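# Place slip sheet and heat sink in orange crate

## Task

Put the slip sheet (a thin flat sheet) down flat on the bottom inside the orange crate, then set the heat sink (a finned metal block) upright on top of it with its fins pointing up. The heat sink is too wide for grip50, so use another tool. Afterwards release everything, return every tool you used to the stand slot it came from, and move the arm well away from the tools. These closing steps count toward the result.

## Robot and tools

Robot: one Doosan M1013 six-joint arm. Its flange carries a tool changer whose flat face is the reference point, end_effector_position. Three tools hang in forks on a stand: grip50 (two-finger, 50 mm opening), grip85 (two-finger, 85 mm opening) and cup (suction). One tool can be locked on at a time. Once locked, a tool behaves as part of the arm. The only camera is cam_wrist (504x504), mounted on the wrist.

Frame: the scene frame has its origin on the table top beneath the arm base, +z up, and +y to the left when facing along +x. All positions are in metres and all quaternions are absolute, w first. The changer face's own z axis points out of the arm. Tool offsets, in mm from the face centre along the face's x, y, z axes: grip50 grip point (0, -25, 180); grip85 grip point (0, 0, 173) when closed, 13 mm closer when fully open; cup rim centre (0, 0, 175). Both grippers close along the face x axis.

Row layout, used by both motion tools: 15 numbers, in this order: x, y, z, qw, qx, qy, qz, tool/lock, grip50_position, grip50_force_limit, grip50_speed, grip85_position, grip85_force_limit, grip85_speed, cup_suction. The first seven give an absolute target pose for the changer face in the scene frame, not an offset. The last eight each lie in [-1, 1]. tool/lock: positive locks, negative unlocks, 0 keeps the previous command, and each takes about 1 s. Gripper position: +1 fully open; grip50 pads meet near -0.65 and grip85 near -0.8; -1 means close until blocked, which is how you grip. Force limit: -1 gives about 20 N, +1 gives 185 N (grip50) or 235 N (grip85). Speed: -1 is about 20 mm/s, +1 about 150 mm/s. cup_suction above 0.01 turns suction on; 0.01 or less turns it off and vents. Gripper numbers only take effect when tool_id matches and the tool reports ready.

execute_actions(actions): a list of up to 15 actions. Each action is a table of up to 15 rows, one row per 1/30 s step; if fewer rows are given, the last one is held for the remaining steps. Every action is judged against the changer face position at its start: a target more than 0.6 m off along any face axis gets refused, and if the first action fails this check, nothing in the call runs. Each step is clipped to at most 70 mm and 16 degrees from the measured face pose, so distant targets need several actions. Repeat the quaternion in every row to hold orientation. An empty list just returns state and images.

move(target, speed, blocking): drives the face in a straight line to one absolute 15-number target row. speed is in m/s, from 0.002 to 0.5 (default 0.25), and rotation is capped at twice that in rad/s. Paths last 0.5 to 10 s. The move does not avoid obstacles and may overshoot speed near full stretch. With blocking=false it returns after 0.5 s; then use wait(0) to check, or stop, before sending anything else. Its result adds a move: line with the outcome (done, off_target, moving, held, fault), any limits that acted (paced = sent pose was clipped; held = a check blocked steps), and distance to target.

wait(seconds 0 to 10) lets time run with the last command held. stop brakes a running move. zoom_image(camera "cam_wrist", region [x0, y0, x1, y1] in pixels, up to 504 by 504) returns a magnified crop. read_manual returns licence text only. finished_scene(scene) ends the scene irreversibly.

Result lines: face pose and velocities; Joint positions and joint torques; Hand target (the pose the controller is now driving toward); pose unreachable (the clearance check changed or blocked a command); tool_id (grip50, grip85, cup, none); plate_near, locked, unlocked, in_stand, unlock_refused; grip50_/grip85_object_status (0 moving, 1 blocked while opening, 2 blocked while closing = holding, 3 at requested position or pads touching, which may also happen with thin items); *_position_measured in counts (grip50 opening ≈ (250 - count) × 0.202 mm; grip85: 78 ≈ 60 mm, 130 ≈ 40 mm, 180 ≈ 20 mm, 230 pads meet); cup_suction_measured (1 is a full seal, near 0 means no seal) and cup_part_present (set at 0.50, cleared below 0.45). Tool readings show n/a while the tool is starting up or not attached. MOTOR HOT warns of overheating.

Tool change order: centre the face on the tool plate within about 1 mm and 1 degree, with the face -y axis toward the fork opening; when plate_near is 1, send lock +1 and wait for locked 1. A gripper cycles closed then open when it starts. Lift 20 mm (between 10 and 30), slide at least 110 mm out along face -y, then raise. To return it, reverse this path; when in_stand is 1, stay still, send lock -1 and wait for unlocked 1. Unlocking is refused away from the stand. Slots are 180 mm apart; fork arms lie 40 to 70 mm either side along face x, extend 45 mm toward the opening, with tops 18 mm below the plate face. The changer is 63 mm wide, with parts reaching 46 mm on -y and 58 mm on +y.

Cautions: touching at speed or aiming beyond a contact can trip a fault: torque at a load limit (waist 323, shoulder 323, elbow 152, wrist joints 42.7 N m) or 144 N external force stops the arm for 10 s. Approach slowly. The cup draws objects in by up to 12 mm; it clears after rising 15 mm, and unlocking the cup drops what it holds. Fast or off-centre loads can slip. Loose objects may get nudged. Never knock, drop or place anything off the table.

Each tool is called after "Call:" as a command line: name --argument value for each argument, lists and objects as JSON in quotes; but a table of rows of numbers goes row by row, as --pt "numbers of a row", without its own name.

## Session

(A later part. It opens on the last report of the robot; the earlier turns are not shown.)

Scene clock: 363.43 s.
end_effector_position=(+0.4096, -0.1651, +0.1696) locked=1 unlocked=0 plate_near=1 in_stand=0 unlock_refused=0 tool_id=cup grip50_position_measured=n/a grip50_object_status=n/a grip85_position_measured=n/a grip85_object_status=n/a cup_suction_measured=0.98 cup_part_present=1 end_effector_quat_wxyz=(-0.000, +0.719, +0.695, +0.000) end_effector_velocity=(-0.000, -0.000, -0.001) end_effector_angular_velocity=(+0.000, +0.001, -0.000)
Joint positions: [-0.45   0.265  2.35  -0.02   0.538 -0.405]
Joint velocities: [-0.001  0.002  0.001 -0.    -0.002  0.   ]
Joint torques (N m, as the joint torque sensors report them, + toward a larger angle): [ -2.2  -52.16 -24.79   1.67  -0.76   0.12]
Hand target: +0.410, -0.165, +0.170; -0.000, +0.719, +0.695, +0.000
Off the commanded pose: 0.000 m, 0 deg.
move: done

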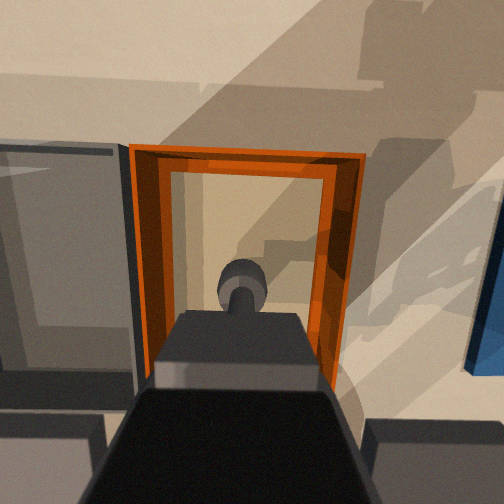

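Call:
move --target '[0.4096, -0.1651, 0.168, 0, 0.7187, 0.6953, 0, 0, 1, 0, 0, 1, 0, 0, 1]' --speed 0.005

Scene clock: 367.67 s.
end_effector_position=(+0.4096, -0.1651, +0.1680) locked=1 unlocked=0 plate_near=1 in_stand=0 unlock_refused=0 tool_id=cup grip50_position_measured=n/a grip50_object_status=n/a grip85_position_measured=n/a grip85_object_status=n/a cup_suction_measured=0.98 cup_part_present=1 end_effector_quat_wxyz=(-0.000, +0.719, +0.695, +0.000) end_effector_velocity=(+0.000, -0.000, +0.000) end_effector_angular_velocity=(-0.000, -0.001, -0.000)
Joint positions: [-0.45   0.268  2.35  -0.02   0.534 -0.405]
Joint velocities: [ 0.     0.    -0.001  0.001 -0.001 -0.   ]
Joint torques (N m, as the joint torque sensors report them, + toward a larger angle): [ -2.75 -51.47 -24.57   1.76  -0.42  -0.17]
Hand target: +0.410, -0.165, +0.168; -0.000, +0.719, +0.695, +0.000
Off the commanded pose: 0.000 m, 0 deg.
move: done

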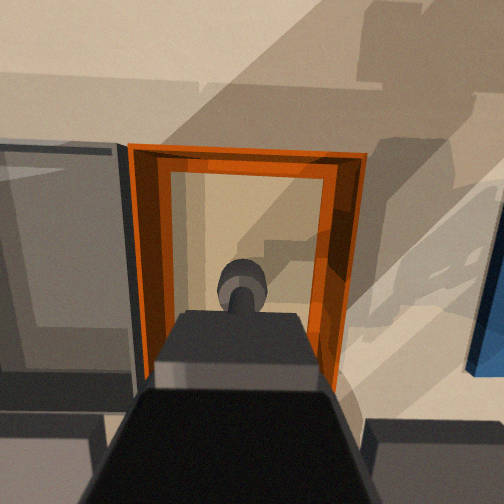

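Call:
execute_actions --actions '[[[0.4096, -0.1651, 0.168, 0, 0.7187, 0.6953, 0, 0, 1, 0, 0, 1, 0, 0, 0]]]'

Scene clock: 369.80 s.
end_effector_position=(+0.4096, -0.1651, +0.1680) locked=1 unlocked=0 plate_near=1 in_stand=0 unlock_refused=0 tool_id=cup grip50_position_measured=n/a grip50_object_status=n/a grip85_position_measured=n/a grip85_object_status=n/a cup_suction_measured=0.00 cup_part_present=0 end_effector_quat_wxyz=(+0.000, +0.719, +0.695, -0.000) end_effector_velocity=(+0.000, -0.000, +0.000) end_effector_angular_velocity=(+0.000, -0.001, -0.001)
Joint positions: [-0.45   0.268  2.35  -0.02   0.534 -0.405]
Joint velocities: [ 0.     0.    -0.001  0.001 -0.    -0.   ]
Joint torques (N m, as the joint torque sensors report them, + toward a larger angle): [ -2.4  -43.17 -19.63   1.82  -0.45  -0.13]
Hand target: +0.410, -0.165, +0.168; +0.000, +0.719, +0.695, -0.000
Off the commanded pose: 0.000 m, 0 deg.

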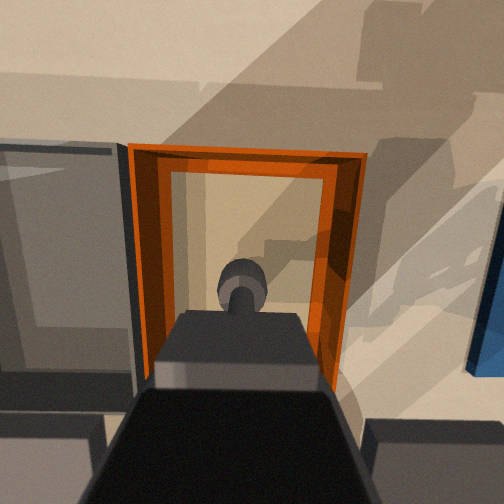

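Call:
move --target '[0.4096, -0.1651, 0.235, 0, 0.7187, 0.6953, 0, 0, 1, 0, 0, 1, 0, 0, 0]' --speed 0.12

Call:
move --target '[0.5934, 0.1926, 0.381, 0, 0.7547, 0.6561, 0, 0, 1, 0, 0, 1, 0, 0, 0]' --speed 0.35

Scene clock: 380.10 s.
end_effector_position=(+0.4097, -0.1651, +0.2348) locked=1 unlocked=0 plate_near=1 in_stand=0 unlock_refused=0 tool_id=cup grip50_position_measured=n/a grip50_object_status=n/a grip85_position_measured=n/a grip85_object_status=n/a cup_suction_measured=0.00 cup_part_present=0 end_effector_quat_wxyz=(-0.000, +0.719, +0.695, -0.000) end_effector_velocity=(+0.000, +0.000, +0.002) end_effector_angular_velocity=(+0.000, -0.000, +0.000)
Joint positions: [-0.449  0.147  2.31  -0.016  0.696 -0.408]
Joint velocities: [ 0.001 -0.003 -0.001  0.001  0.004 -0.   ]
Joint torques (N m, as the joint torque sensors report them, + toward a larger angle): [ -1.51 -42.93 -31.16   2.39   0.22   0.22]
Hand target: +0.410, -0.165, +0.235; +0.000, +0.719, +0.695, -0.000
Off the commanded pose: 0.000 m, 0 deg.
move: done

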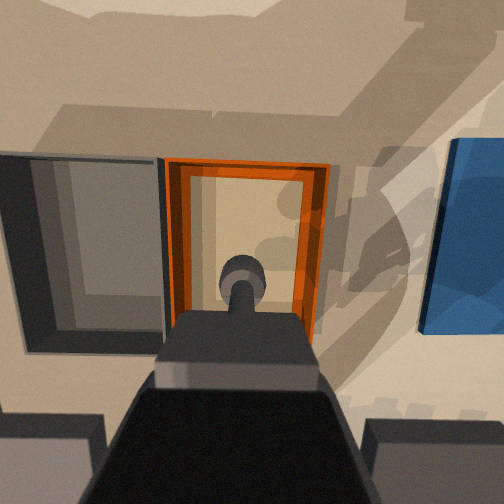

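Scene clock: 381.87 s.
end_effector_position=(+0.5932, +0.1922, +0.3808) locked=1 unlocked=0 plate_near=1 in_stand=0 unlock_refused=0 tool_id=cup grip50_position_measured=n/a grip50_object_status=n/a grip85_position_measured=n/a grip85_object_status=n/a cup_suction_measured=0.00 cup_part_present=0 end_effector_quat_wxyz=(+0.001, +0.755, +0.656, -0.001) end_effector_velocity=(+0.001, +0.000, +0.000) end_effector_angular_velocity=(-0.000, +0.001, -0.002)
Joint positions: [ 0.264  0.238  1.858 -0.002  1.061  0.399]
Joint velocities: [-0.     0.002 -0.003 -0.     0.002  0.002]
Joint torques (N m, as the joint torque sensors report them, + toward a larger angle): [ -2.78 -66.18 -41.04   3.26  -0.36   0.11]
Hand target: +0.593, +0.192, +0.381; +0.001, +0.755, +0.656, -0.001
Off the commanded pose: 0.001 m, 0 deg.
move: done

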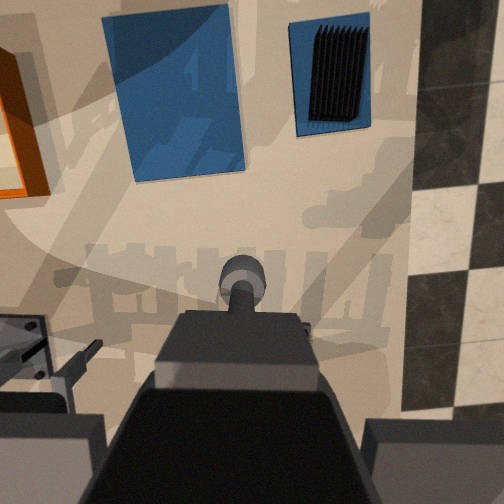

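The sheet is lying flat in the crate. Next I'll dock the cup.

Call:
move --target '[0.7122, 0.1759, 0.381, 0, 0.7547, 0.6561, 0, 0, 1, 0, 0, 1, 0, 0, 0]' --speed 0.15

Call:
zoom_image --camera "cam_wrist" --region '[0, 250, 504, 504]'

Scene clock: 386.07 s.
end_effector_position=(+0.7121, +0.1761, +0.3809) locked=1 unlocked=0 plate_near=1 in_stand=0 unlock_refused=0 tool_id=cup grip50_position_measured=n/a grip50_object_status=n/a grip85_position_measured=n/a grip85_object_status=n/a cup_suction_measured=0.00 cup_part_present=0 end_effector_quat_wxyz=(-0.000, +0.755, +0.656, +0.000) end_effector_velocity=(+0.002, -0.000, +0.000) end_effector_angular_velocity=(+0.000, -0.001, -0.001)
Joint positions: [ 0.201  0.398  1.638 -0.001  1.12   0.336]
Joint velocities: [-0.001  0.002 -0.003 -0.     0.    -0.   ]
Joint torques (N m, as the joint torque sensors report them, + toward a larger angle): [ -2.27 -82.39 -44.02   3.53  -0.42   0.07]
Hand target: +0.712, +0.176, +0.381; -0.000, +0.755, +0.656, +0.000
Off the commanded pose: 0.000 m, 0 deg.
move: done

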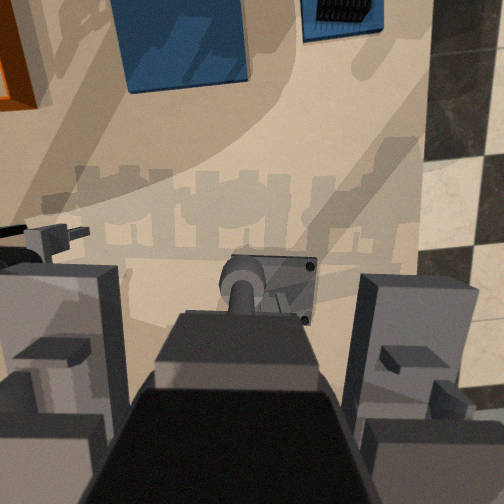

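Region (0, 250, 504, 504) of cam_wrist's 504x504 image, scaled by 1.000; it fills the top 254 rows of this view, and the rest is white.

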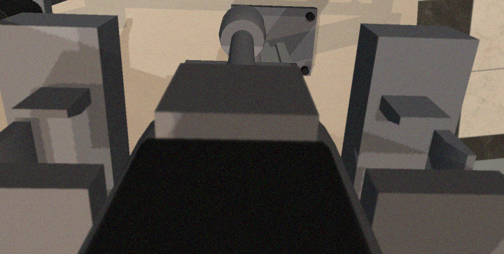

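Call:
move --target '[0.7118, 0.1759, 0.3612, 0, 0.7547, 0.6561, 0, 0, 1, 0, 0, 1, 0, 0, 0]' --speed 0.03

Scene clock: 389.97 s.
end_effector_position=(+0.7118, +0.1759, +0.3613) locked=1 unlocked=0 plate_near=1 in_stand=1 unlock_refused=0 tool_id=cup grip50_position_measured=n/a grip50_object_status=n/a grip85_position_measured=n/a grip85_object_status=n/a cup_suction_measured=0.00 cup_part_present=0 end_effector_quat_wxyz=(+0.000, +0.755, +0.656, +0.000) end_effector_velocity=(+0.000, +0.001, -0.001) end_effector_angular_velocity=(+0.001, -0.000, -0.000)
Joint positions: [ 0.201  0.412  1.657 -0.001  1.088  0.336]
Joint velocities: [ 0.001  0.001  0.     0.001 -0.002  0.   ]
Joint torques (N m, as the joint torque sensors report them, + toward a larger angle): [ -2.   -84.72 -42.65   3.54   0.26  -0.13]
Hand target: +0.712, +0.176, +0.361; -0.000, +0.755, +0.656, +0.000
Off the commanded pose: 0.000 m, 0 deg.
move: done

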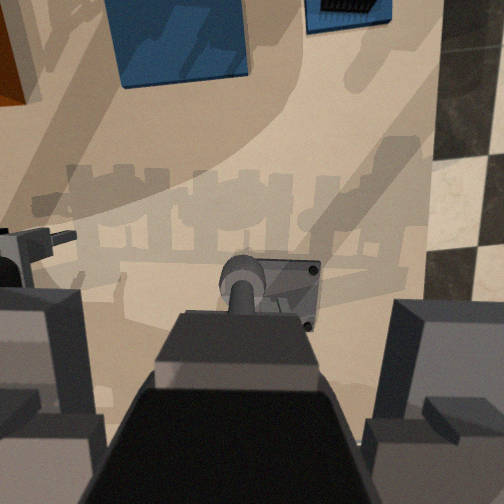

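Call:
execute_actions --actions '[[[0.7118, 0.1759, 0.361, 0, 0.7547, 0.6561, 0, -1, 1, 0, 0, 1, 0, 0, 0]], [[0.7118, 0.1759, 0.361, 0, 0.7547, 0.6561, 0, -1, 1, 0, 0, 1, 0, 0, 0]]]'

Scene clock: 393.67 s.
end_effector_position=(+0.7118, +0.1759, +0.3610) locked=0 unlocked=1 plate_near=1 in_stand=1 unlock_refused=0 tool_id=none grip50_position_measured=n/a grip50_object_status=n/a grip85_position_measured=n/a grip85_object_status=n/a cup_suction_measured=n/a cup_part_present=n/a end_effector_quat_wxyz=(-0.000, +0.755, +0.656, -0.000) end_effector_velocity=(+0.000, -0.000, -0.000) end_effector_angular_velocity=(-0.000, +0.001, -0.000)
Joint positions: [ 0.201  0.412  1.657 -0.001  1.087  0.336]
Joint velocities: [-0.  0.  0. -0.  0. -0.]
Joint torques (N m, as the joint torque sensors report them, + toward a larger angle): [ -2.54 -78.68 -38.74   3.52  -0.1    0.02]
Hand target: +0.712, +0.176, +0.361; +0.000, +0.755, +0.656, +0.000
Off the commanded pose: 0.000 m, 0 deg.

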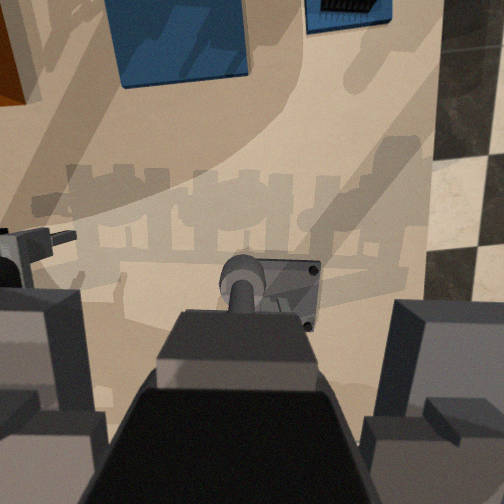

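Call:
move --target '[0.7118, 0.1759, 0.4, 0, 0.7547, 0.6561, 0, 0, 1, 0, 0, 1, 0, 0, 0]' --speed 0.1

Call:
move --target '[0.6611, -0.1809, 0.4, 0, 0.7547, 0.6561, 0, 0, 1, 0, 0, 1, 0, 0, 0]' --speed 0.35

Scene clock: 399.13 s.
end_effector_position=(+0.7118, +0.1759, +0.3999) locked=0 unlocked=1 plate_near=0 in_stand=0 unlock_refused=0 tool_id=none grip50_position_measured=n/a grip50_object_status=n/a grip85_position_measured=n/a grip85_object_status=n/a cup_suction_measured=n/a cup_part_present=n/a end_effector_quat_wxyz=(-0.000, +0.755, +0.656, -0.000) end_effector_velocity=(+0.000, -0.001, +0.001) end_effector_angular_velocity=(+0.000, +0.001, -0.001)
Joint positions: [ 0.201  0.385  1.62  -0.001  1.152  0.336]
Joint velocities: [-0.001 -0.001 -0.001  0.     0.002 -0.   ]
Joint torques (N m, as the joint torque sensors report them, + toward a larger angle): [ -2.06 -77.12 -40.44   3.43  -0.8    0.27]
Hand target: +0.712, +0.176, +0.400; +0.000, +0.755, +0.656, -0.000
Off the commanded pose: 0.000 m, 0 deg.
move: done

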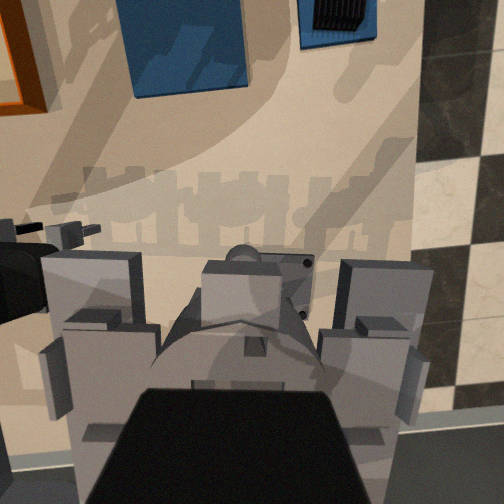

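Scene clock: 400.73 s.
end_effector_position=(+0.6614, -0.1805, +0.4000) locked=0 unlocked=1 plate_near=0 in_stand=0 unlock_refused=0 tool_id=none grip50_position_measured=n/a grip50_object_status=n/a grip85_position_measured=n/a grip85_object_status=n/a cup_suction_measured=n/a cup_part_present=n/a end_effector_quat_wxyz=(-0.000, +0.755, +0.656, +0.000) end_effector_velocity=(+0.000, +0.000, -0.000) end_effector_angular_velocity=(-0.000, +0.001, +0.003)
Joint positions: [-0.306  0.312  1.719 -0.008  1.124 -0.168]
Joint velocities: [ 0.     0.001 -0.001 -0.     0.001 -0.002]
Joint torques (N m, as the joint torque sensors report them, + toward a larger angle): [ -0.52 -68.3  -39.62   3.55  -0.03  -0.03]
Hand target: +0.661, -0.181, +0.400; -0.001, +0.755, +0.656, +0.000
Off the commanded pose: 0.000 m, 0 deg.
move: done

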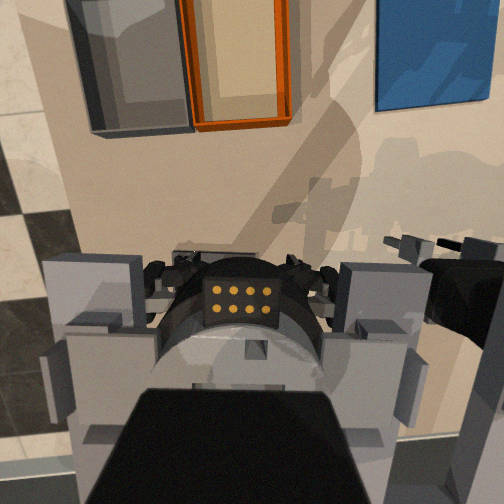

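Call:
execute_actions --actions '[]'

Call:
zoom_image --camera "cam_wrist" --region '[160, 240, 320, 400]'

Call:
zoom_image --camera "cam_wrist" --region '[30, 240, 190, 400]'

Call:
zoom_image --camera "cam_wrist" --region '[290, 240, 450, 400]'

Scene clock: 405.60 s.
end_effector_position=(+0.6614, -0.1807, +0.4000) locked=0 unlocked=1 plate_near=0 in_stand=0 unlock_refused=0 tool_id=none grip50_position_measured=n/a grip50_object_status=n/a grip85_position_measured=n/a grip85_object_status=n/a cup_suction_measured=n/a cup_part_present=n/a end_effector_quat_wxyz=(-0.001, +0.755, +0.656, +0.000) end_effector_velocity=(-0.001, -0.000, -0.001) end_effector_angular_velocity=(+0.000, +0.001, -0.001)
Joint positions: [-0.306  0.312  1.719 -0.008  1.124 -0.168]
Joint velocities: [-0.001  0.     0.001  0.     0.    -0.   ]
Joint torques (N m, as the joint torque sensors report them, + toward a larger angle): [ -1.72 -67.55 -39.16   3.52  -0.25   0.01]
Hand target: +0.661, -0.181, +0.400; -0.001, +0.755, +0.656, +0.000
Off the commanded pose: 0.000 m, 0 deg.

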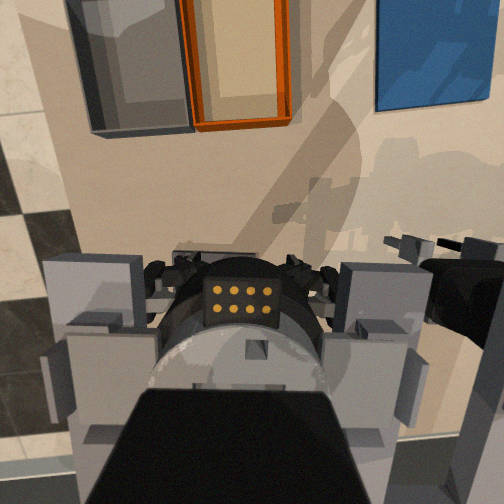

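Region (160, 240, 320, 400) of cam_wrist's 504x504 image, scaled by 3.150, with more detail than that image has.

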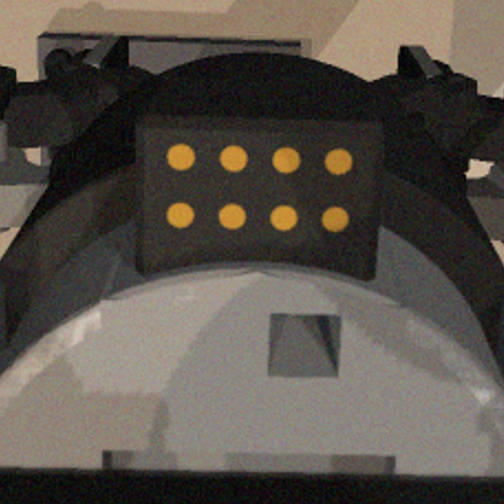

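Region (30, 240, 190, 400) of cam_wrist's 504x504 image, scaled by 3.150, with more detail than that image has.

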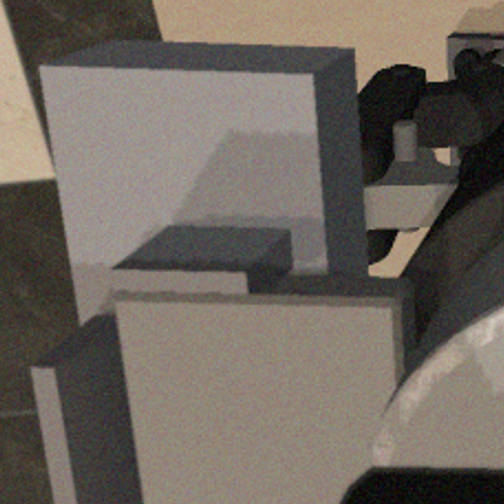

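Region (290, 240, 450, 400) of cam_wrist's 504x504 image, scaled by 3.150, with more detail than that image has.

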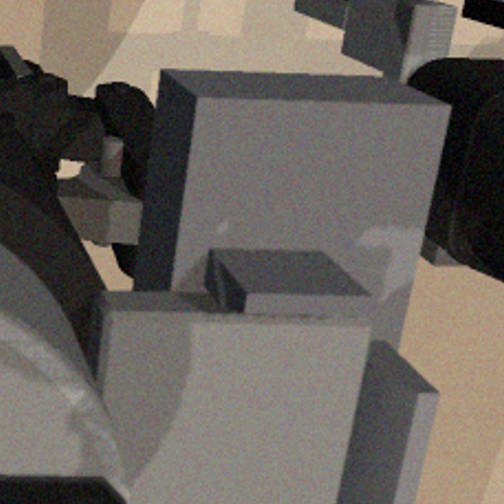

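Call:
move --target '[0.6622, -0.1806, 0.368, 0, 0.7536, 0.6574, 0, 0, 1, 0, 0, 1, 0, 0, 0]' --speed 0.06

Call:
zoom_image --camera "cam_wrist" --region '[140, 280, 340, 410]'

Scene clock: 424.90 s.
end_effector_position=(+0.6622, -0.1806, +0.3681) locked=0 unlocked=1 plate_near=0 in_stand=0 unlock_refused=0 tool_id=none grip50_position_measured=n/a grip50_object_status=n/a grip85_position_measured=n/a grip85_object_status=n/a cup_suction_measured=n/a cup_part_present=n/a end_effector_quat_wxyz=(+0.000, +0.754, +0.657, +0.000) end_effector_velocity=(+0.000, +0.000, -0.001) end_effector_angular_velocity=(-0.001, -0.000, +0.001)
Joint positions: [-0.306  0.337  1.749 -0.01   1.069 -0.17 ]
Joint velocities: [ 0.001  0.001  0.001 -0.001 -0.002 -0.   ]
Joint torques (N m, as the joint torque sensors report them, + toward a larger angle): [ -1.97 -71.04 -39.57   3.34  -0.2   -0.03]
Hand target: +0.662, -0.181, +0.368; +0.000, +0.754, +0.657, -0.000
Off the commanded pose: 0.000 m, 0 deg.
move: done

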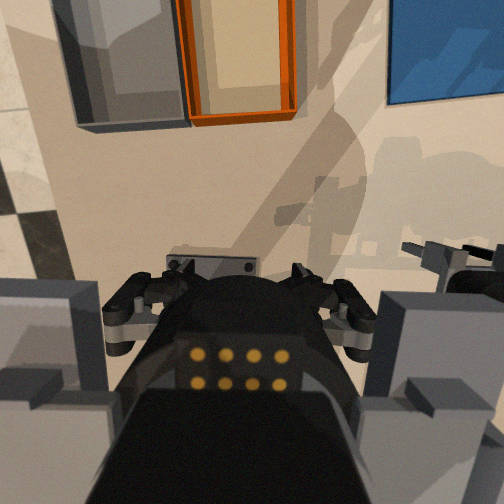

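Region (140, 280, 340, 410) of cam_wrist's 504x504 image, scaled by 2.520, with more detail than that image has; it fills the top 328 rows of this view, and the rest is white.

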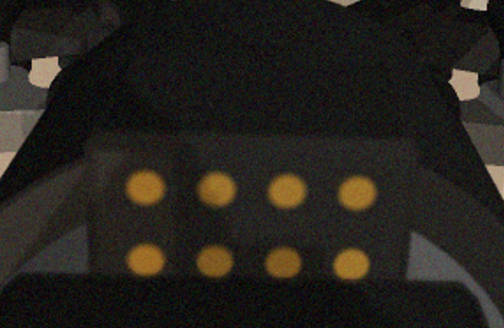

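Call:
move --target '[0.6623, -0.1806, 0.362, 0, 0.7536, 0.6574, 0, 0, 1, 0, 0, 1, 0, 0, 0]' --speed 0.015

Scene clock: 432.63 s.
end_effector_position=(+0.6623, -0.1806, +0.3621) locked=0 unlocked=1 plate_near=0 in_stand=1 unlock_refused=0 tool_id=none grip50_position_measured=n/a grip50_object_status=n/a grip85_position_measured=n/a grip85_object_status=n/a cup_suction_measured=n/a cup_part_present=n/a end_effector_quat_wxyz=(+0.000, +0.754, +0.657, -0.000) end_effector_velocity=(-0.000, -0.001, -0.001) end_effector_angular_velocity=(-0.000, -0.000, -0.002)
Joint positions: [-0.306  0.342  1.754 -0.01   1.058 -0.17 ]
Joint velocities: [-0.002  0.001  0.001 -0.    -0.002 -0.   ]
Joint torques (N m, as the joint torque sensors report them, + toward a larger angle): [ -2.31 -68.95 -38.51   3.65  -0.33  -0.06]
Hand target: +0.662, -0.181, +0.362; -0.000, +0.754, +0.657, -0.000
Off the commanded pose: 0.000 m, 0 deg.
move: done

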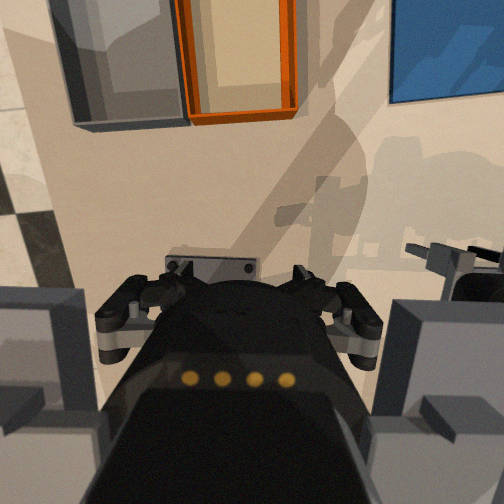

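Call:
move --target '[0.6623, -0.1806, 0.361, 0, 0.7536, 0.6574, 0, 0, 1, 0, 0, 1, 0, 0, 0]' --speed 0.004

Scene clock: 434.67 s.
end_effector_position=(+0.6623, -0.1806, +0.3610) locked=0 unlocked=1 plate_near=1 in_stand=1 unlock_refused=0 tool_id=none grip50_position_measured=n/a grip50_object_status=n/a grip85_position_measured=n/a grip85_object_status=n/a cup_suction_measured=n/a cup_part_present=n/a end_effector_quat_wxyz=(+0.000, +0.754, +0.657, +0.000) end_effector_velocity=(+0.000, +0.002, -0.000) end_effector_angular_velocity=(+0.000, +0.000, +0.003)
Joint positions: [-0.306  0.343  1.755 -0.01   1.057 -0.17 ]
Joint velocities: [ 0.003  0.     0.     0.    -0.     0.   ]
Joint torques (N m, as the joint torque sensors report them, + toward a larger angle): [ -1.55 -70.62 -36.81   3.2    0.09  -0.04]
Hand target: +0.662, -0.181, +0.361; -0.000, +0.754, +0.657, +0.000
Off the commanded pose: 0.000 m, 0 deg.
move: done

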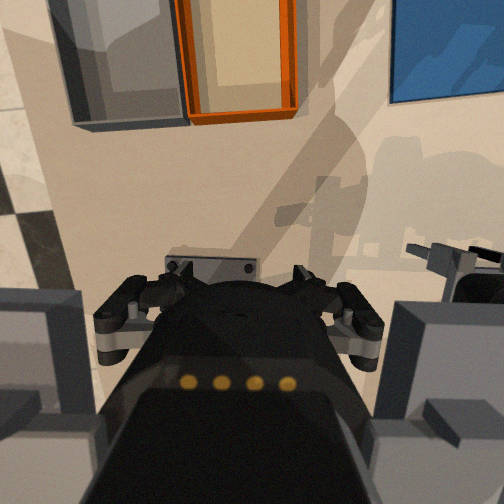

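Call:
execute_actions --actions '[[[0.6623, -0.1806, 0.361, 0, 0.7536, 0.6574, 0, 1, 1, 0, 0, 1, 0, 0, 0]], [[0.6623, -0.1806, 0.361, 0, 0.7536, 0.6574, 0, 1, 1, 0, 0, 1, 0, 0, 0]]]'

Scene clock: 437.97 s.
end_effector_position=(+0.6622, -0.1806, +0.3609) locked=1 unlocked=0 plate_near=1 in_stand=1 unlock_refused=0 tool_id=grip85 grip50_position_measured=n/a grip50_object_status=n/a grip85_position_measured=n/a grip85_object_status=n/a cup_suction_measured=n/a cup_part_present=n/a end_effector_quat_wxyz=(-0.000, +0.754, +0.657, -0.000) end_effector_velocity=(+0.001, +0.000, +0.001) end_effector_angular_velocity=(-0.000, -0.001, +0.000)
Joint positions: [-0.306  0.343  1.755 -0.01   1.057 -0.17 ]
Joint velocities: [ 0.001  0.    -0.002  0.001  0.     0.   ]
Joint torques (N m, as the joint torque sensors report them, + toward a larger angle): [ -1.95 -78.68 -45.04   3.37  -0.21  -0.19]
Hand target: +0.662, -0.181, +0.361; +0.000, +0.754, +0.657, -0.000
Off the commanded pose: 0.000 m, 0 deg.

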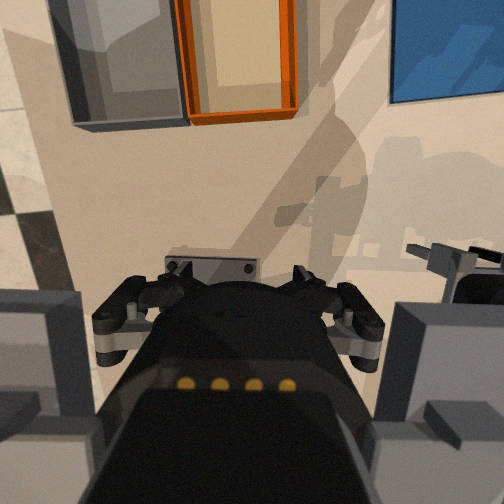

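Call:
move --target '[0.6623, -0.1806, 0.381, 0, 0.7536, 0.6574, 0, 0, 1, 0, 0, 1, 0, 0.5, 0]' --speed 0.06

Call:
move --target '[0.5434, -0.1643, 0.381, 0, 0.7536, 0.6574, 0, 0, 1, 0, 0, 1, 0, 0.5, 0]' --speed 0.15

Call:
move --target '[0.43, 0.335, 0.36, 0, 0.7478, 0.6639, 0, 0, 1, 0, 0, 1, 0, 0.5, 0]' --speed 0.35

Scene clock: 467.57 s.
end_effector_position=(+0.6623, -0.1806, +0.3809) locked=1 unlocked=0 plate_near=1 in_stand=0 unlock_refused=0 tool_id=grip85 grip50_position_measured=n/a grip50_object_status=n/a grip85_position_measured=3 grip85_object_status=3 cup_suction_measured=n/a cup_part_present=n/a end_effector_quat_wxyz=(-0.000, +0.754, +0.657, -0.000) end_effector_velocity=(-0.001, +0.000, +0.000) end_effector_angular_velocity=(-0.000, +0.002, +0.000)
Joint positions: [-0.306  0.327  1.736 -0.01   1.091 -0.17 ]
Joint velocities: [-0.    -0.001  0.    -0.001  0.002 -0.   ]
Joint torques (N m, as the joint torque sensors report them, + toward a larger angle): [ -1.85 -78.31 -45.3    3.49  -0.3    0.01]
Hand target: +0.662, -0.181, +0.381; +0.000, +0.754, +0.657, -0.000
Off the commanded pose: 0.000 m, 0 deg.
move: done

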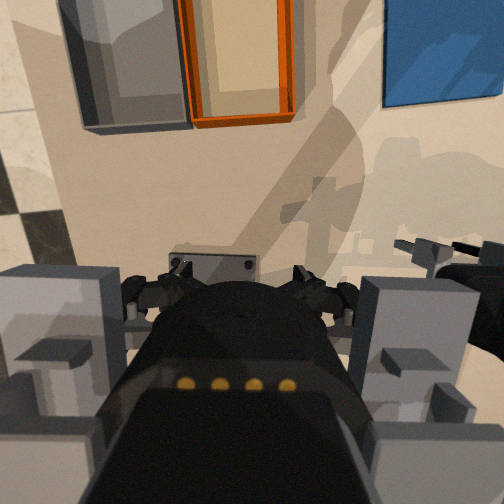

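Scene clock: 468.80 s.
end_effector_position=(+0.5435, -0.1644, +0.3811) locked=1 unlocked=0 plate_near=1 in_stand=0 unlock_refused=0 tool_id=grip85 grip50_position_measured=n/a grip50_object_status=n/a grip85_position_measured=3 grip85_object_status=3 cup_suction_measured=n/a cup_part_present=n/a end_effector_quat_wxyz=(-0.000, +0.754, +0.657, +0.000) end_effector_velocity=(-0.001, -0.001, +0.000) end_effector_angular_velocity=(-0.001, +0.000, -0.001)
Joint positions: [-0.342  0.152  1.96  -0.01   1.041 -0.206]
Joint velocities: [-0.002 -0.002  0.001 -0.001 -0.    -0.   ]
Joint torques (N m, as the joint torque sensors report them, + toward a larger angle): [ -1.89 -59.09 -42.99   3.25  -0.31  -0.28]
Hand target: +0.543, -0.164, +0.381; -0.000, +0.754, +0.657, +0.000
Off the commanded pose: 0.000 m, 0 deg.
move: done

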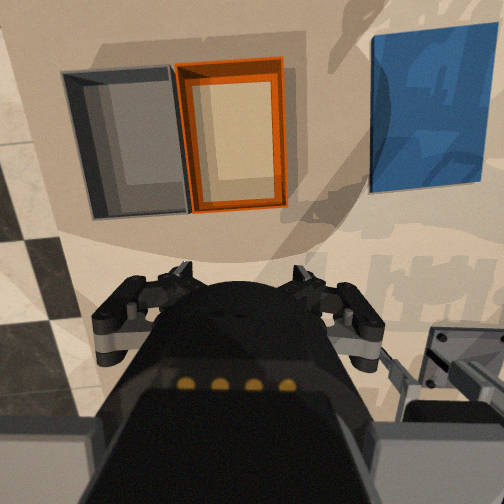

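Scene clock: 470.83 s.
end_effector_position=(+0.4296, +0.3343, +0.3600) locked=1 unlocked=0 plate_near=1 in_stand=0 unlock_refused=0 tool_id=grip85 grip50_position_measured=n/a grip50_object_status=n/a grip85_position_measured=3 grip85_object_status=3 cup_suction_measured=n/a cup_part_present=n/a end_effector_quat_wxyz=(+0.001, +0.748, +0.664, -0.001) end_effector_velocity=(-0.000, +0.001, -0.000) end_effector_angular_velocity=(-0.002, +0.001, -0.000)
Joint positions: [0.599 0.138 2.022 0.003 0.996 0.712]
Joint velocities: [ 0.002  0.001 -0.001 -0.001  0.001  0.003]
Joint torques (N m, as the joint torque sensors report them, + toward a larger angle): [ -3.34 -58.58 -41.8    3.11   0.03   0.26]
Hand target: +0.430, +0.334, +0.360; +0.001, +0.748, +0.664, -0.001
Off the commanded pose: 0.001 m, 0 deg.
move: done

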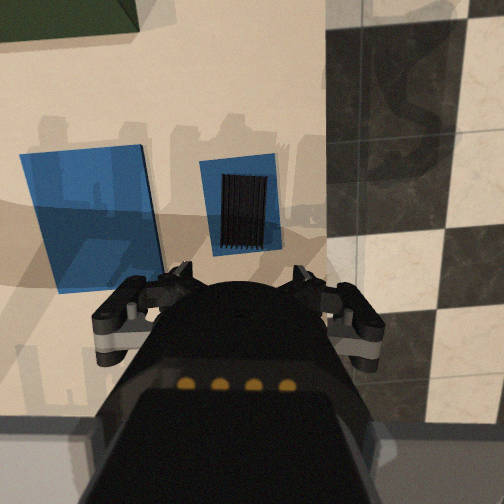

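Call:
execute_actions --actions '[]'

Call:
zoom_image --camera "cam_wrist" --region '[185, 145, 305, 265]'

Call:
zoom_image --camera "cam_wrist" --region '[80, 240, 240, 380]'

Call:
zoom_image --camera "cam_wrist" --region '[240, 240, 400, 380]'

Scene clock: 474.03 s.
end_effector_position=(+0.4296, +0.3344, +0.3600) locked=1 unlocked=0 plate_near=1 in_stand=0 unlock_refused=0 tool_id=grip85 grip50_position_measured=n/a grip50_object_status=n/a grip85_position_measured=3 grip85_object_status=3 cup_suction_measured=n/a cup_part_present=n/a end_effector_quat_wxyz=(+0.001, +0.748, +0.664, -0.001) end_effector_velocity=(+0.000, +0.000, +0.000) end_effector_angular_velocity=(+0.000, -0.000, -0.000)
Joint positions: [0.6   0.138 2.022 0.003 0.996 0.712]
Joint velocities: [ 0. -0. -0.  0.  0. -0.]
Joint torques (N m, as the joint torque sensors report them, + toward a larger angle): [ -2.65 -54.37 -42.69   3.21  -0.23  -0.15]
Hand target: +0.430, +0.334, +0.360; +0.001, +0.748, +0.664, -0.001
Off the commanded pose: 0.001 m, 0 deg.

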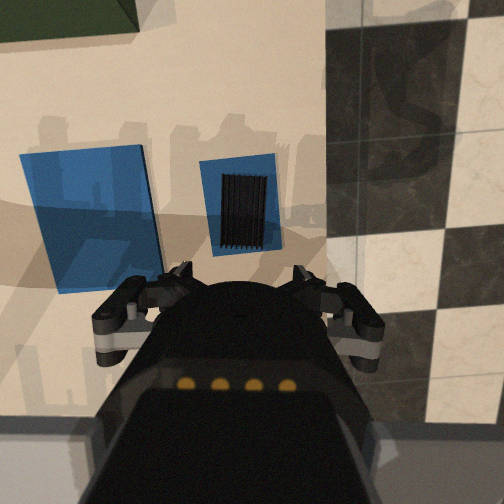

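Region (185, 145, 305, 265) of cam_wrist's 504x504 image, scaled by 4.200, with more detail than that image has.

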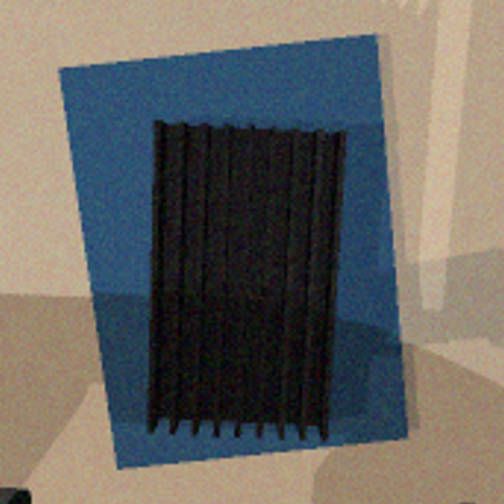

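Region (80, 240, 240, 380) of cam_wrist's 504x504 image, scaled by 3.150, with more detail than that image has; it fills the top 441 rows of this view, and the rest is white.

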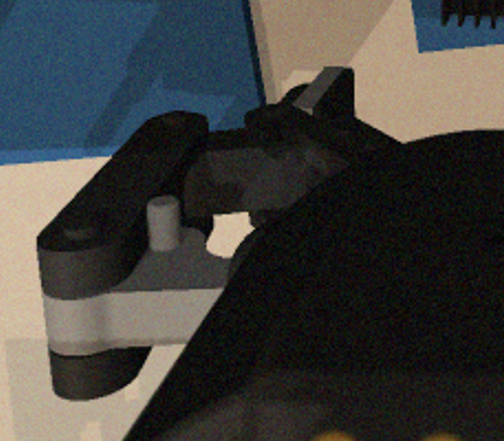

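Region (240, 240, 400, 380) of cam_wrist's 504x504 image, scaled by 3.150, with more detail than that image has; it fills the top 441 rows of this view, and the rest is white.

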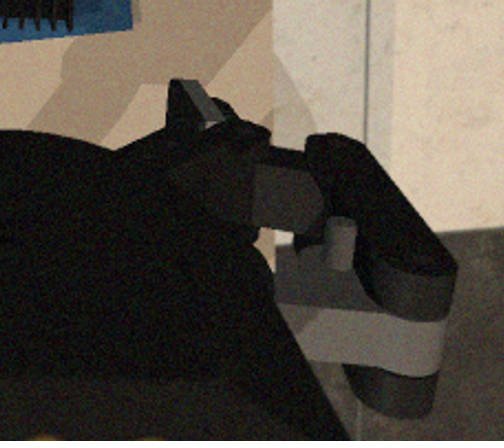

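Call:
move --target '[0.3913, 0.3354, 0.235, 0, 0.7498, 0.6617, 0, 0, 1, 0, 0, 1, 0, 0.5, 0]' --speed 0.2

Call:
zoom_image --camera "cam_wrist" --region '[160, 150, 330, 320]'

Scene clock: 492.90 s.
end_effector_position=(+0.3912, +0.3353, +0.2352) locked=1 unlocked=0 plate_near=1 in_stand=0 unlock_refused=0 tool_id=grip85 grip50_position_measured=n/a grip50_object_status=n/a grip85_position_measured=3 grip85_object_status=3 cup_suction_measured=n/a cup_part_present=n/a end_effector_quat_wxyz=(+0.000, +0.750, +0.662, +0.000) end_effector_velocity=(-0.000, +0.000, -0.002) end_effector_angular_velocity=(+0.000, -0.000, -0.000)
Joint positions: [0.643 0.248 2.179 0.008 0.729 0.757]
Joint velocities: [ 0.     0.002  0.001  0.    -0.003  0.001]
Joint torques (N m, as the joint torque sensors report them, + toward a larger angle): [ -1.93 -58.28 -35.12   2.28  -0.36  -0.32]
Hand target: +0.391, +0.335, +0.235; +0.000, +0.750, +0.662, -0.000
Off the commanded pose: 0.000 m, 0 deg.
move: done

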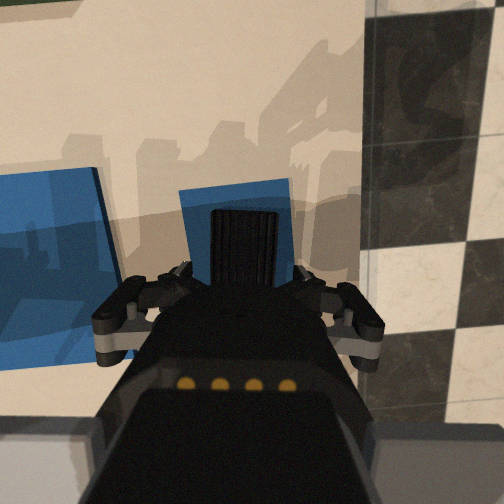

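Region (160, 150, 330, 320) of cam_wrist's 504x504 image, scaled by 2.965, with more detail than that image has.

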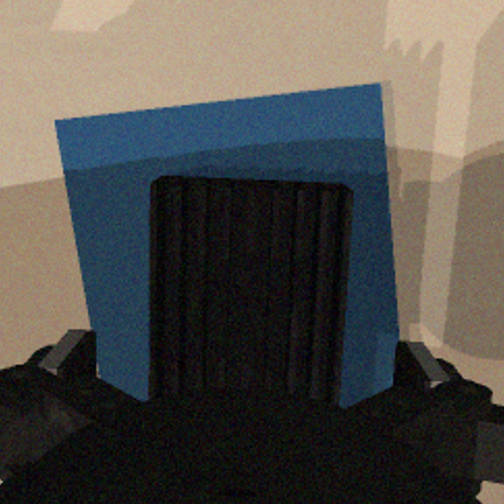

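Call:
move --target '[0.3908, 0.3352, 0.196, 0, 0.7498, 0.6617, 0, 0, 1, 0, 0, 1, -0.5, 0, 0]' --speed 0.08

Call:
execute_actions --actions '[[[0.3908, 0.3352, 0.196, 0, 0.7498, 0.6617, 0, 0, 1, 0, 0, -1, -0.5, -0.3, 0]], [[0.3908, 0.3352, 0.196, 0, 0.7498, 0.6617, 0, 0, 1, 0, 0, -1, -0.5, -0.3, 0]]]'

Scene clock: 504.07 s.
end_effector_position=(+0.3908, +0.3352, +0.1961) locked=1 unlocked=0 plate_near=1 in_stand=0 unlock_refused=0 tool_id=grip85 grip50_position_measured=n/a grip50_object_status=n/a grip85_position_measured=3 grip85_object_status=3 cup_suction_measured=n/a cup_part_present=n/a end_effector_quat_wxyz=(-0.000, +0.750, +0.662, +0.000) end_effector_velocity=(+0.000, -0.000, -0.001) end_effector_angular_velocity=(+0.000, -0.000, -0.001)
Joint positions: [0.644 0.307 2.202 0.009 0.646 0.756]
Joint velocities: [-0.001  0.002  0.     0.    -0.002 -0.   ]
Joint torques (N m, as the joint torque sensors report them, + toward a larger angle): [ -2.38 -59.64 -31.38   2.07   0.22  -0.23]
Hand target: +0.391, +0.335, +0.196; -0.000, +0.750, +0.662, -0.000
Off the commanded pose: 0.000 m, 0 deg.
move: done

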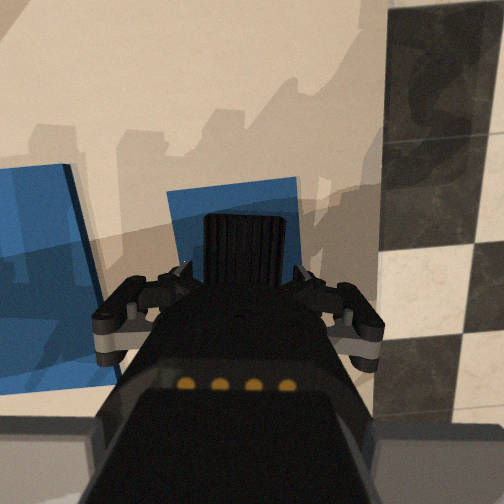

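Scene clock: 505.07 s.
end_effector_position=(+0.3909, +0.3353, +0.1961) locked=1 unlocked=0 plate_near=1 in_stand=0 unlock_refused=0 tool_id=grip85 grip50_position_measured=n/a grip50_object_status=n/a grip85_position_measured=79 grip85_object_status=2 cup_suction_measured=n/a cup_part_present=n/a end_effector_quat_wxyz=(+0.000, +0.750, +0.662, +0.000) end_effector_velocity=(-0.000, +0.000, -0.000) end_effector_angular_velocity=(-0.000, +0.000, +0.001)
Joint positions: [0.644 0.308 2.202 0.009 0.646 0.756]
Joint velocities: [ 0.001  0.    -0.    -0.     0.     0.   ]
Joint torques (N m, as the joint torque sensors report them, + toward a larger angle): [ -0.66 -13.69  -9.21   4.36  -8.29  -0.29]
Hand target: +0.391, +0.335, +0.196; +0.000, +0.750, +0.662, -0.000
Off the commanded pose: 0.000 m, 0 deg.

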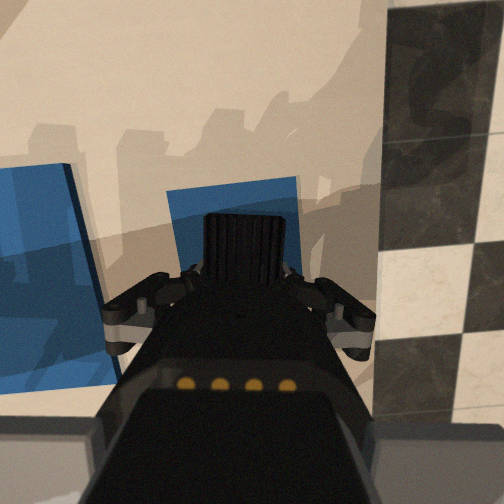

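Call:
move --target '[0.3908, 0.3352, 0.202, 0, 0.7498, 0.6617, 0, 0, 1, 0, 0, -1, -0.5, -0.3, 0]' --speed 0.02

Scene clock: 508.73 s.
end_effector_position=(+0.3907, +0.3352, +0.2019) locked=1 unlocked=0 plate_near=1 in_stand=0 unlock_refused=0 tool_id=grip85 grip50_position_measured=n/a grip50_object_status=n/a grip85_position_measured=79 grip85_object_status=2 cup_suction_measured=n/a cup_part_present=n/a end_effector_quat_wxyz=(-0.000, +0.750, +0.662, -0.000) end_effector_velocity=(+0.001, -0.001, +0.001) end_effector_angular_velocity=(+0.000, -0.000, -0.002)
Joint positions: [0.644 0.298 2.199 0.009 0.658 0.756]
Joint velocities: [-0.002 -0.002 -0.001 -0.     0.002 -0.   ]
Joint torques (N m, as the joint torque sensors report them, + toward a larger angle): [ -2.61 -62.93 -31.92   2.11  -0.21  -0.15]
Hand target: +0.391, +0.335, +0.202; +0.000, +0.750, +0.662, +0.000
Off the commanded pose: 0.000 m, 0 deg.
move: done

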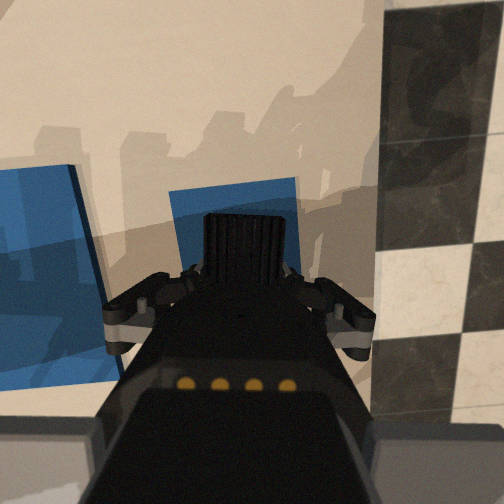

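Call:
move --target '[0.4100, -0.1648, 0.26, 0, 0.7187, 0.6953, 0, 0, 1, 0, 0, -1, -0.5, -0.3, 0]' --speed 0.3

Scene clock: 525.50 s.
end_effector_position=(+0.4104, -0.1639, +0.2600) locked=1 unlocked=0 plate_near=1 in_stand=0 unlock_refused=0 tool_id=grip85 grip50_position_measured=n/a grip50_object_status=n/a grip85_position_measured=79 grip85_object_status=2 cup_suction_measured=n/a cup_part_present=n/a end_effector_quat_wxyz=(-0.001, +0.719, +0.695, +0.001) end_effector_velocity=(+0.001, -0.002, +0.000) end_effector_angular_velocity=(+0.002, -0.001, -0.001)
Joint positions: [-0.446  0.107  2.29  -0.011  0.758 -0.409]
Joint velocities: [-0.005  0.002 -0.003  0.003  0.001 -0.006]
Joint torques (N m, as the joint torque sensors report them, + toward a larger angle): [ -2.69 -43.01 -37.82   2.76   0.01   0.17]
Hand target: +0.410, -0.164, +0.260; -0.001, +0.719, +0.695, +0.001
Off the commanded pose: 0.001 m, 0 deg.
move: done

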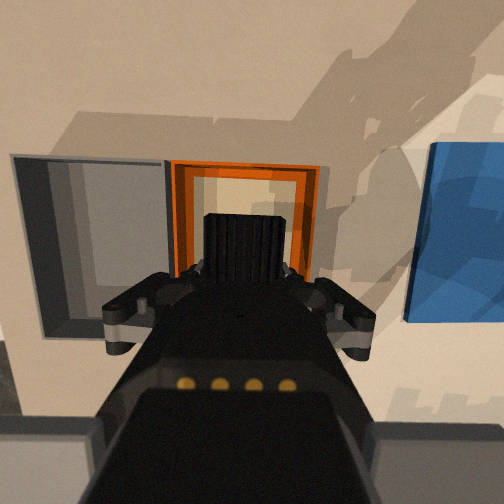

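Call:
move --target '[0.4100, -0.1648, 0.198, 0, 0.7187, 0.6953, 0, 0, 1, 0, 0, -1, -0.5, -0.3, 0]' --speed 0.08

Call:
zoom_image --camera "cam_wrist" --region '[130, 130, 370, 310]'

Scene clock: 535.90 s.
end_effector_position=(+0.4099, -0.1648, +0.1981) locked=1 unlocked=0 plate_near=1 in_stand=0 unlock_refused=0 tool_id=grip85 grip50_position_measured=n/a grip50_object_status=n/a grip85_position_measured=79 grip85_object_status=2 cup_suction_measured=n/a cup_part_present=n/a end_effector_quat_wxyz=(+0.000, +0.719, +0.695, +0.000) end_effector_velocity=(-0.000, -0.001, -0.001) end_effector_angular_velocity=(-0.000, +0.001, -0.001)
Joint positions: [-0.449  0.212  2.334 -0.018  0.608 -0.406]
Joint velocities: [-0.001  0.002  0.001 -0.001 -0.003  0.   ]
Joint torques (N m, as the joint torque sensors report them, + toward a larger angle): [ -1.66 -49.7  -30.62   2.1   -0.24  -0.18]
Hand target: +0.410, -0.165, +0.198; -0.000, +0.719, +0.695, +0.000
Off the commanded pose: 0.000 m, 0 deg.
move: done

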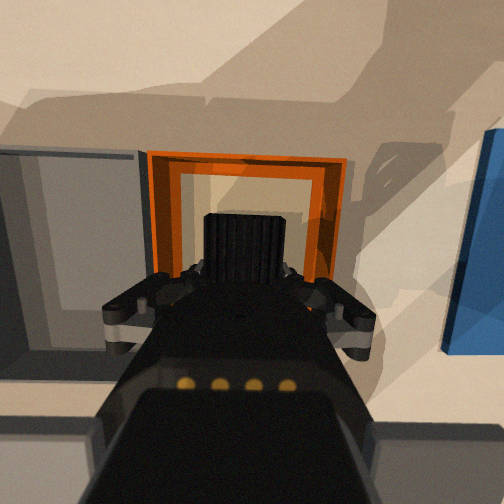

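Region (130, 130, 370, 310) of cam_wrist's 504x504 image, scaled by 2.100, with more detail than that image has; it fills the top 378 rows of this view, and the rest is white.

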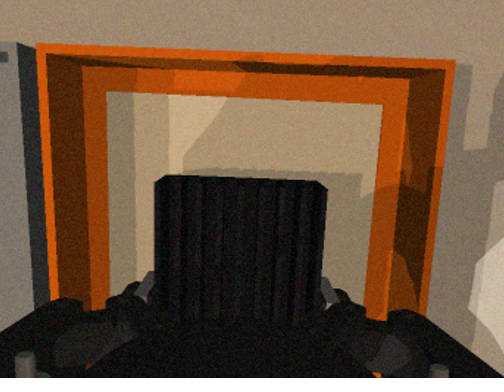

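Call:
move --target '[0.4100, -0.1648, 0.192, 0, 0.7187, 0.6953, 0, 0, 1, 0, 0, -1, -0.5, -0.3, 0]' --speed 0.012

Scene clock: 543.87 s.
end_effector_position=(+0.4100, -0.1648, +0.1921) locked=1 unlocked=0 plate_near=1 in_stand=0 unlock_refused=0 tool_id=grip85 grip50_position_measured=n/a grip50_object_status=n/a grip85_position_measured=79 grip85_object_status=2 cup_suction_measured=n/a cup_part_present=n/a end_effector_quat_wxyz=(-0.000, +0.719, +0.695, +0.000) end_effector_velocity=(-0.000, +0.000, -0.002) end_effector_angular_velocity=(+0.001, +0.002, -0.000)
Joint positions: [-0.449  0.223  2.337 -0.018  0.593 -0.405]
Joint velocities: [-0.     0.003  0.001  0.    -0.002  0.   ]
Joint torques (N m, as the joint torque sensors report them, + toward a larger angle): [ -2.25 -51.27 -29.11   1.97  -0.16   0.07]
Hand target: +0.410, -0.165, +0.192; -0.000, +0.719, +0.695, +0.000
Off the commanded pose: 0.000 m, 0 deg.
move: done

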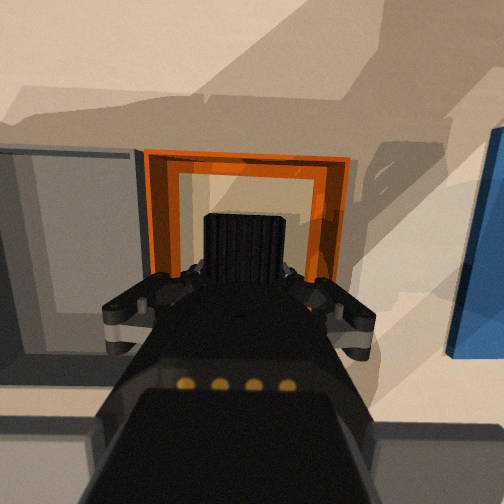

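Call:
move --target '[0.4100, -0.1648, 0.191, 0, 0.7187, 0.6953, 0, 0, 1, 0, 0, -1, -0.5, -0.3, 0]' --speed 0.003

Scene clock: 546.00 s.
end_effector_position=(+0.4101, -0.1648, +0.1912) locked=1 unlocked=0 plate_near=1 in_stand=0 unlock_refused=0 tool_id=grip85 grip50_position_measured=n/a grip50_object_status=n/a grip85_position_measured=79 grip85_object_status=2 cup_suction_measured=n/a cup_part_present=n/a end_effector_quat_wxyz=(+0.000, +0.719, +0.695, +0.000) end_effector_velocity=(+0.000, +0.001, -0.000) end_effector_angular_velocity=(+0.000, +0.000, +0.003)
Joint positions: [-0.449  0.225  2.338 -0.018  0.591 -0.405]
Joint velocities: [ 0.003  0.001  0.     0.    -0.001 -0.   ]
Joint torques (N m, as the joint torque sensors report them, + toward a larger angle): [ -2.85 -15.37 -15.86   1.69  -6.63  -0.02]
Hand target: +0.410, -0.165, +0.191; -0.000, +0.719, +0.695, -0.000
Off the commanded pose: 0.000 m, 0 deg.
move: done

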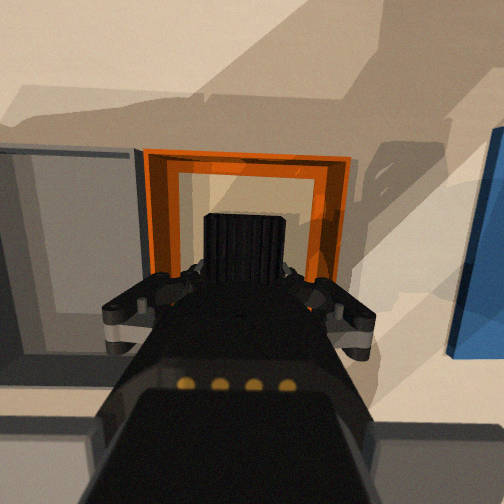

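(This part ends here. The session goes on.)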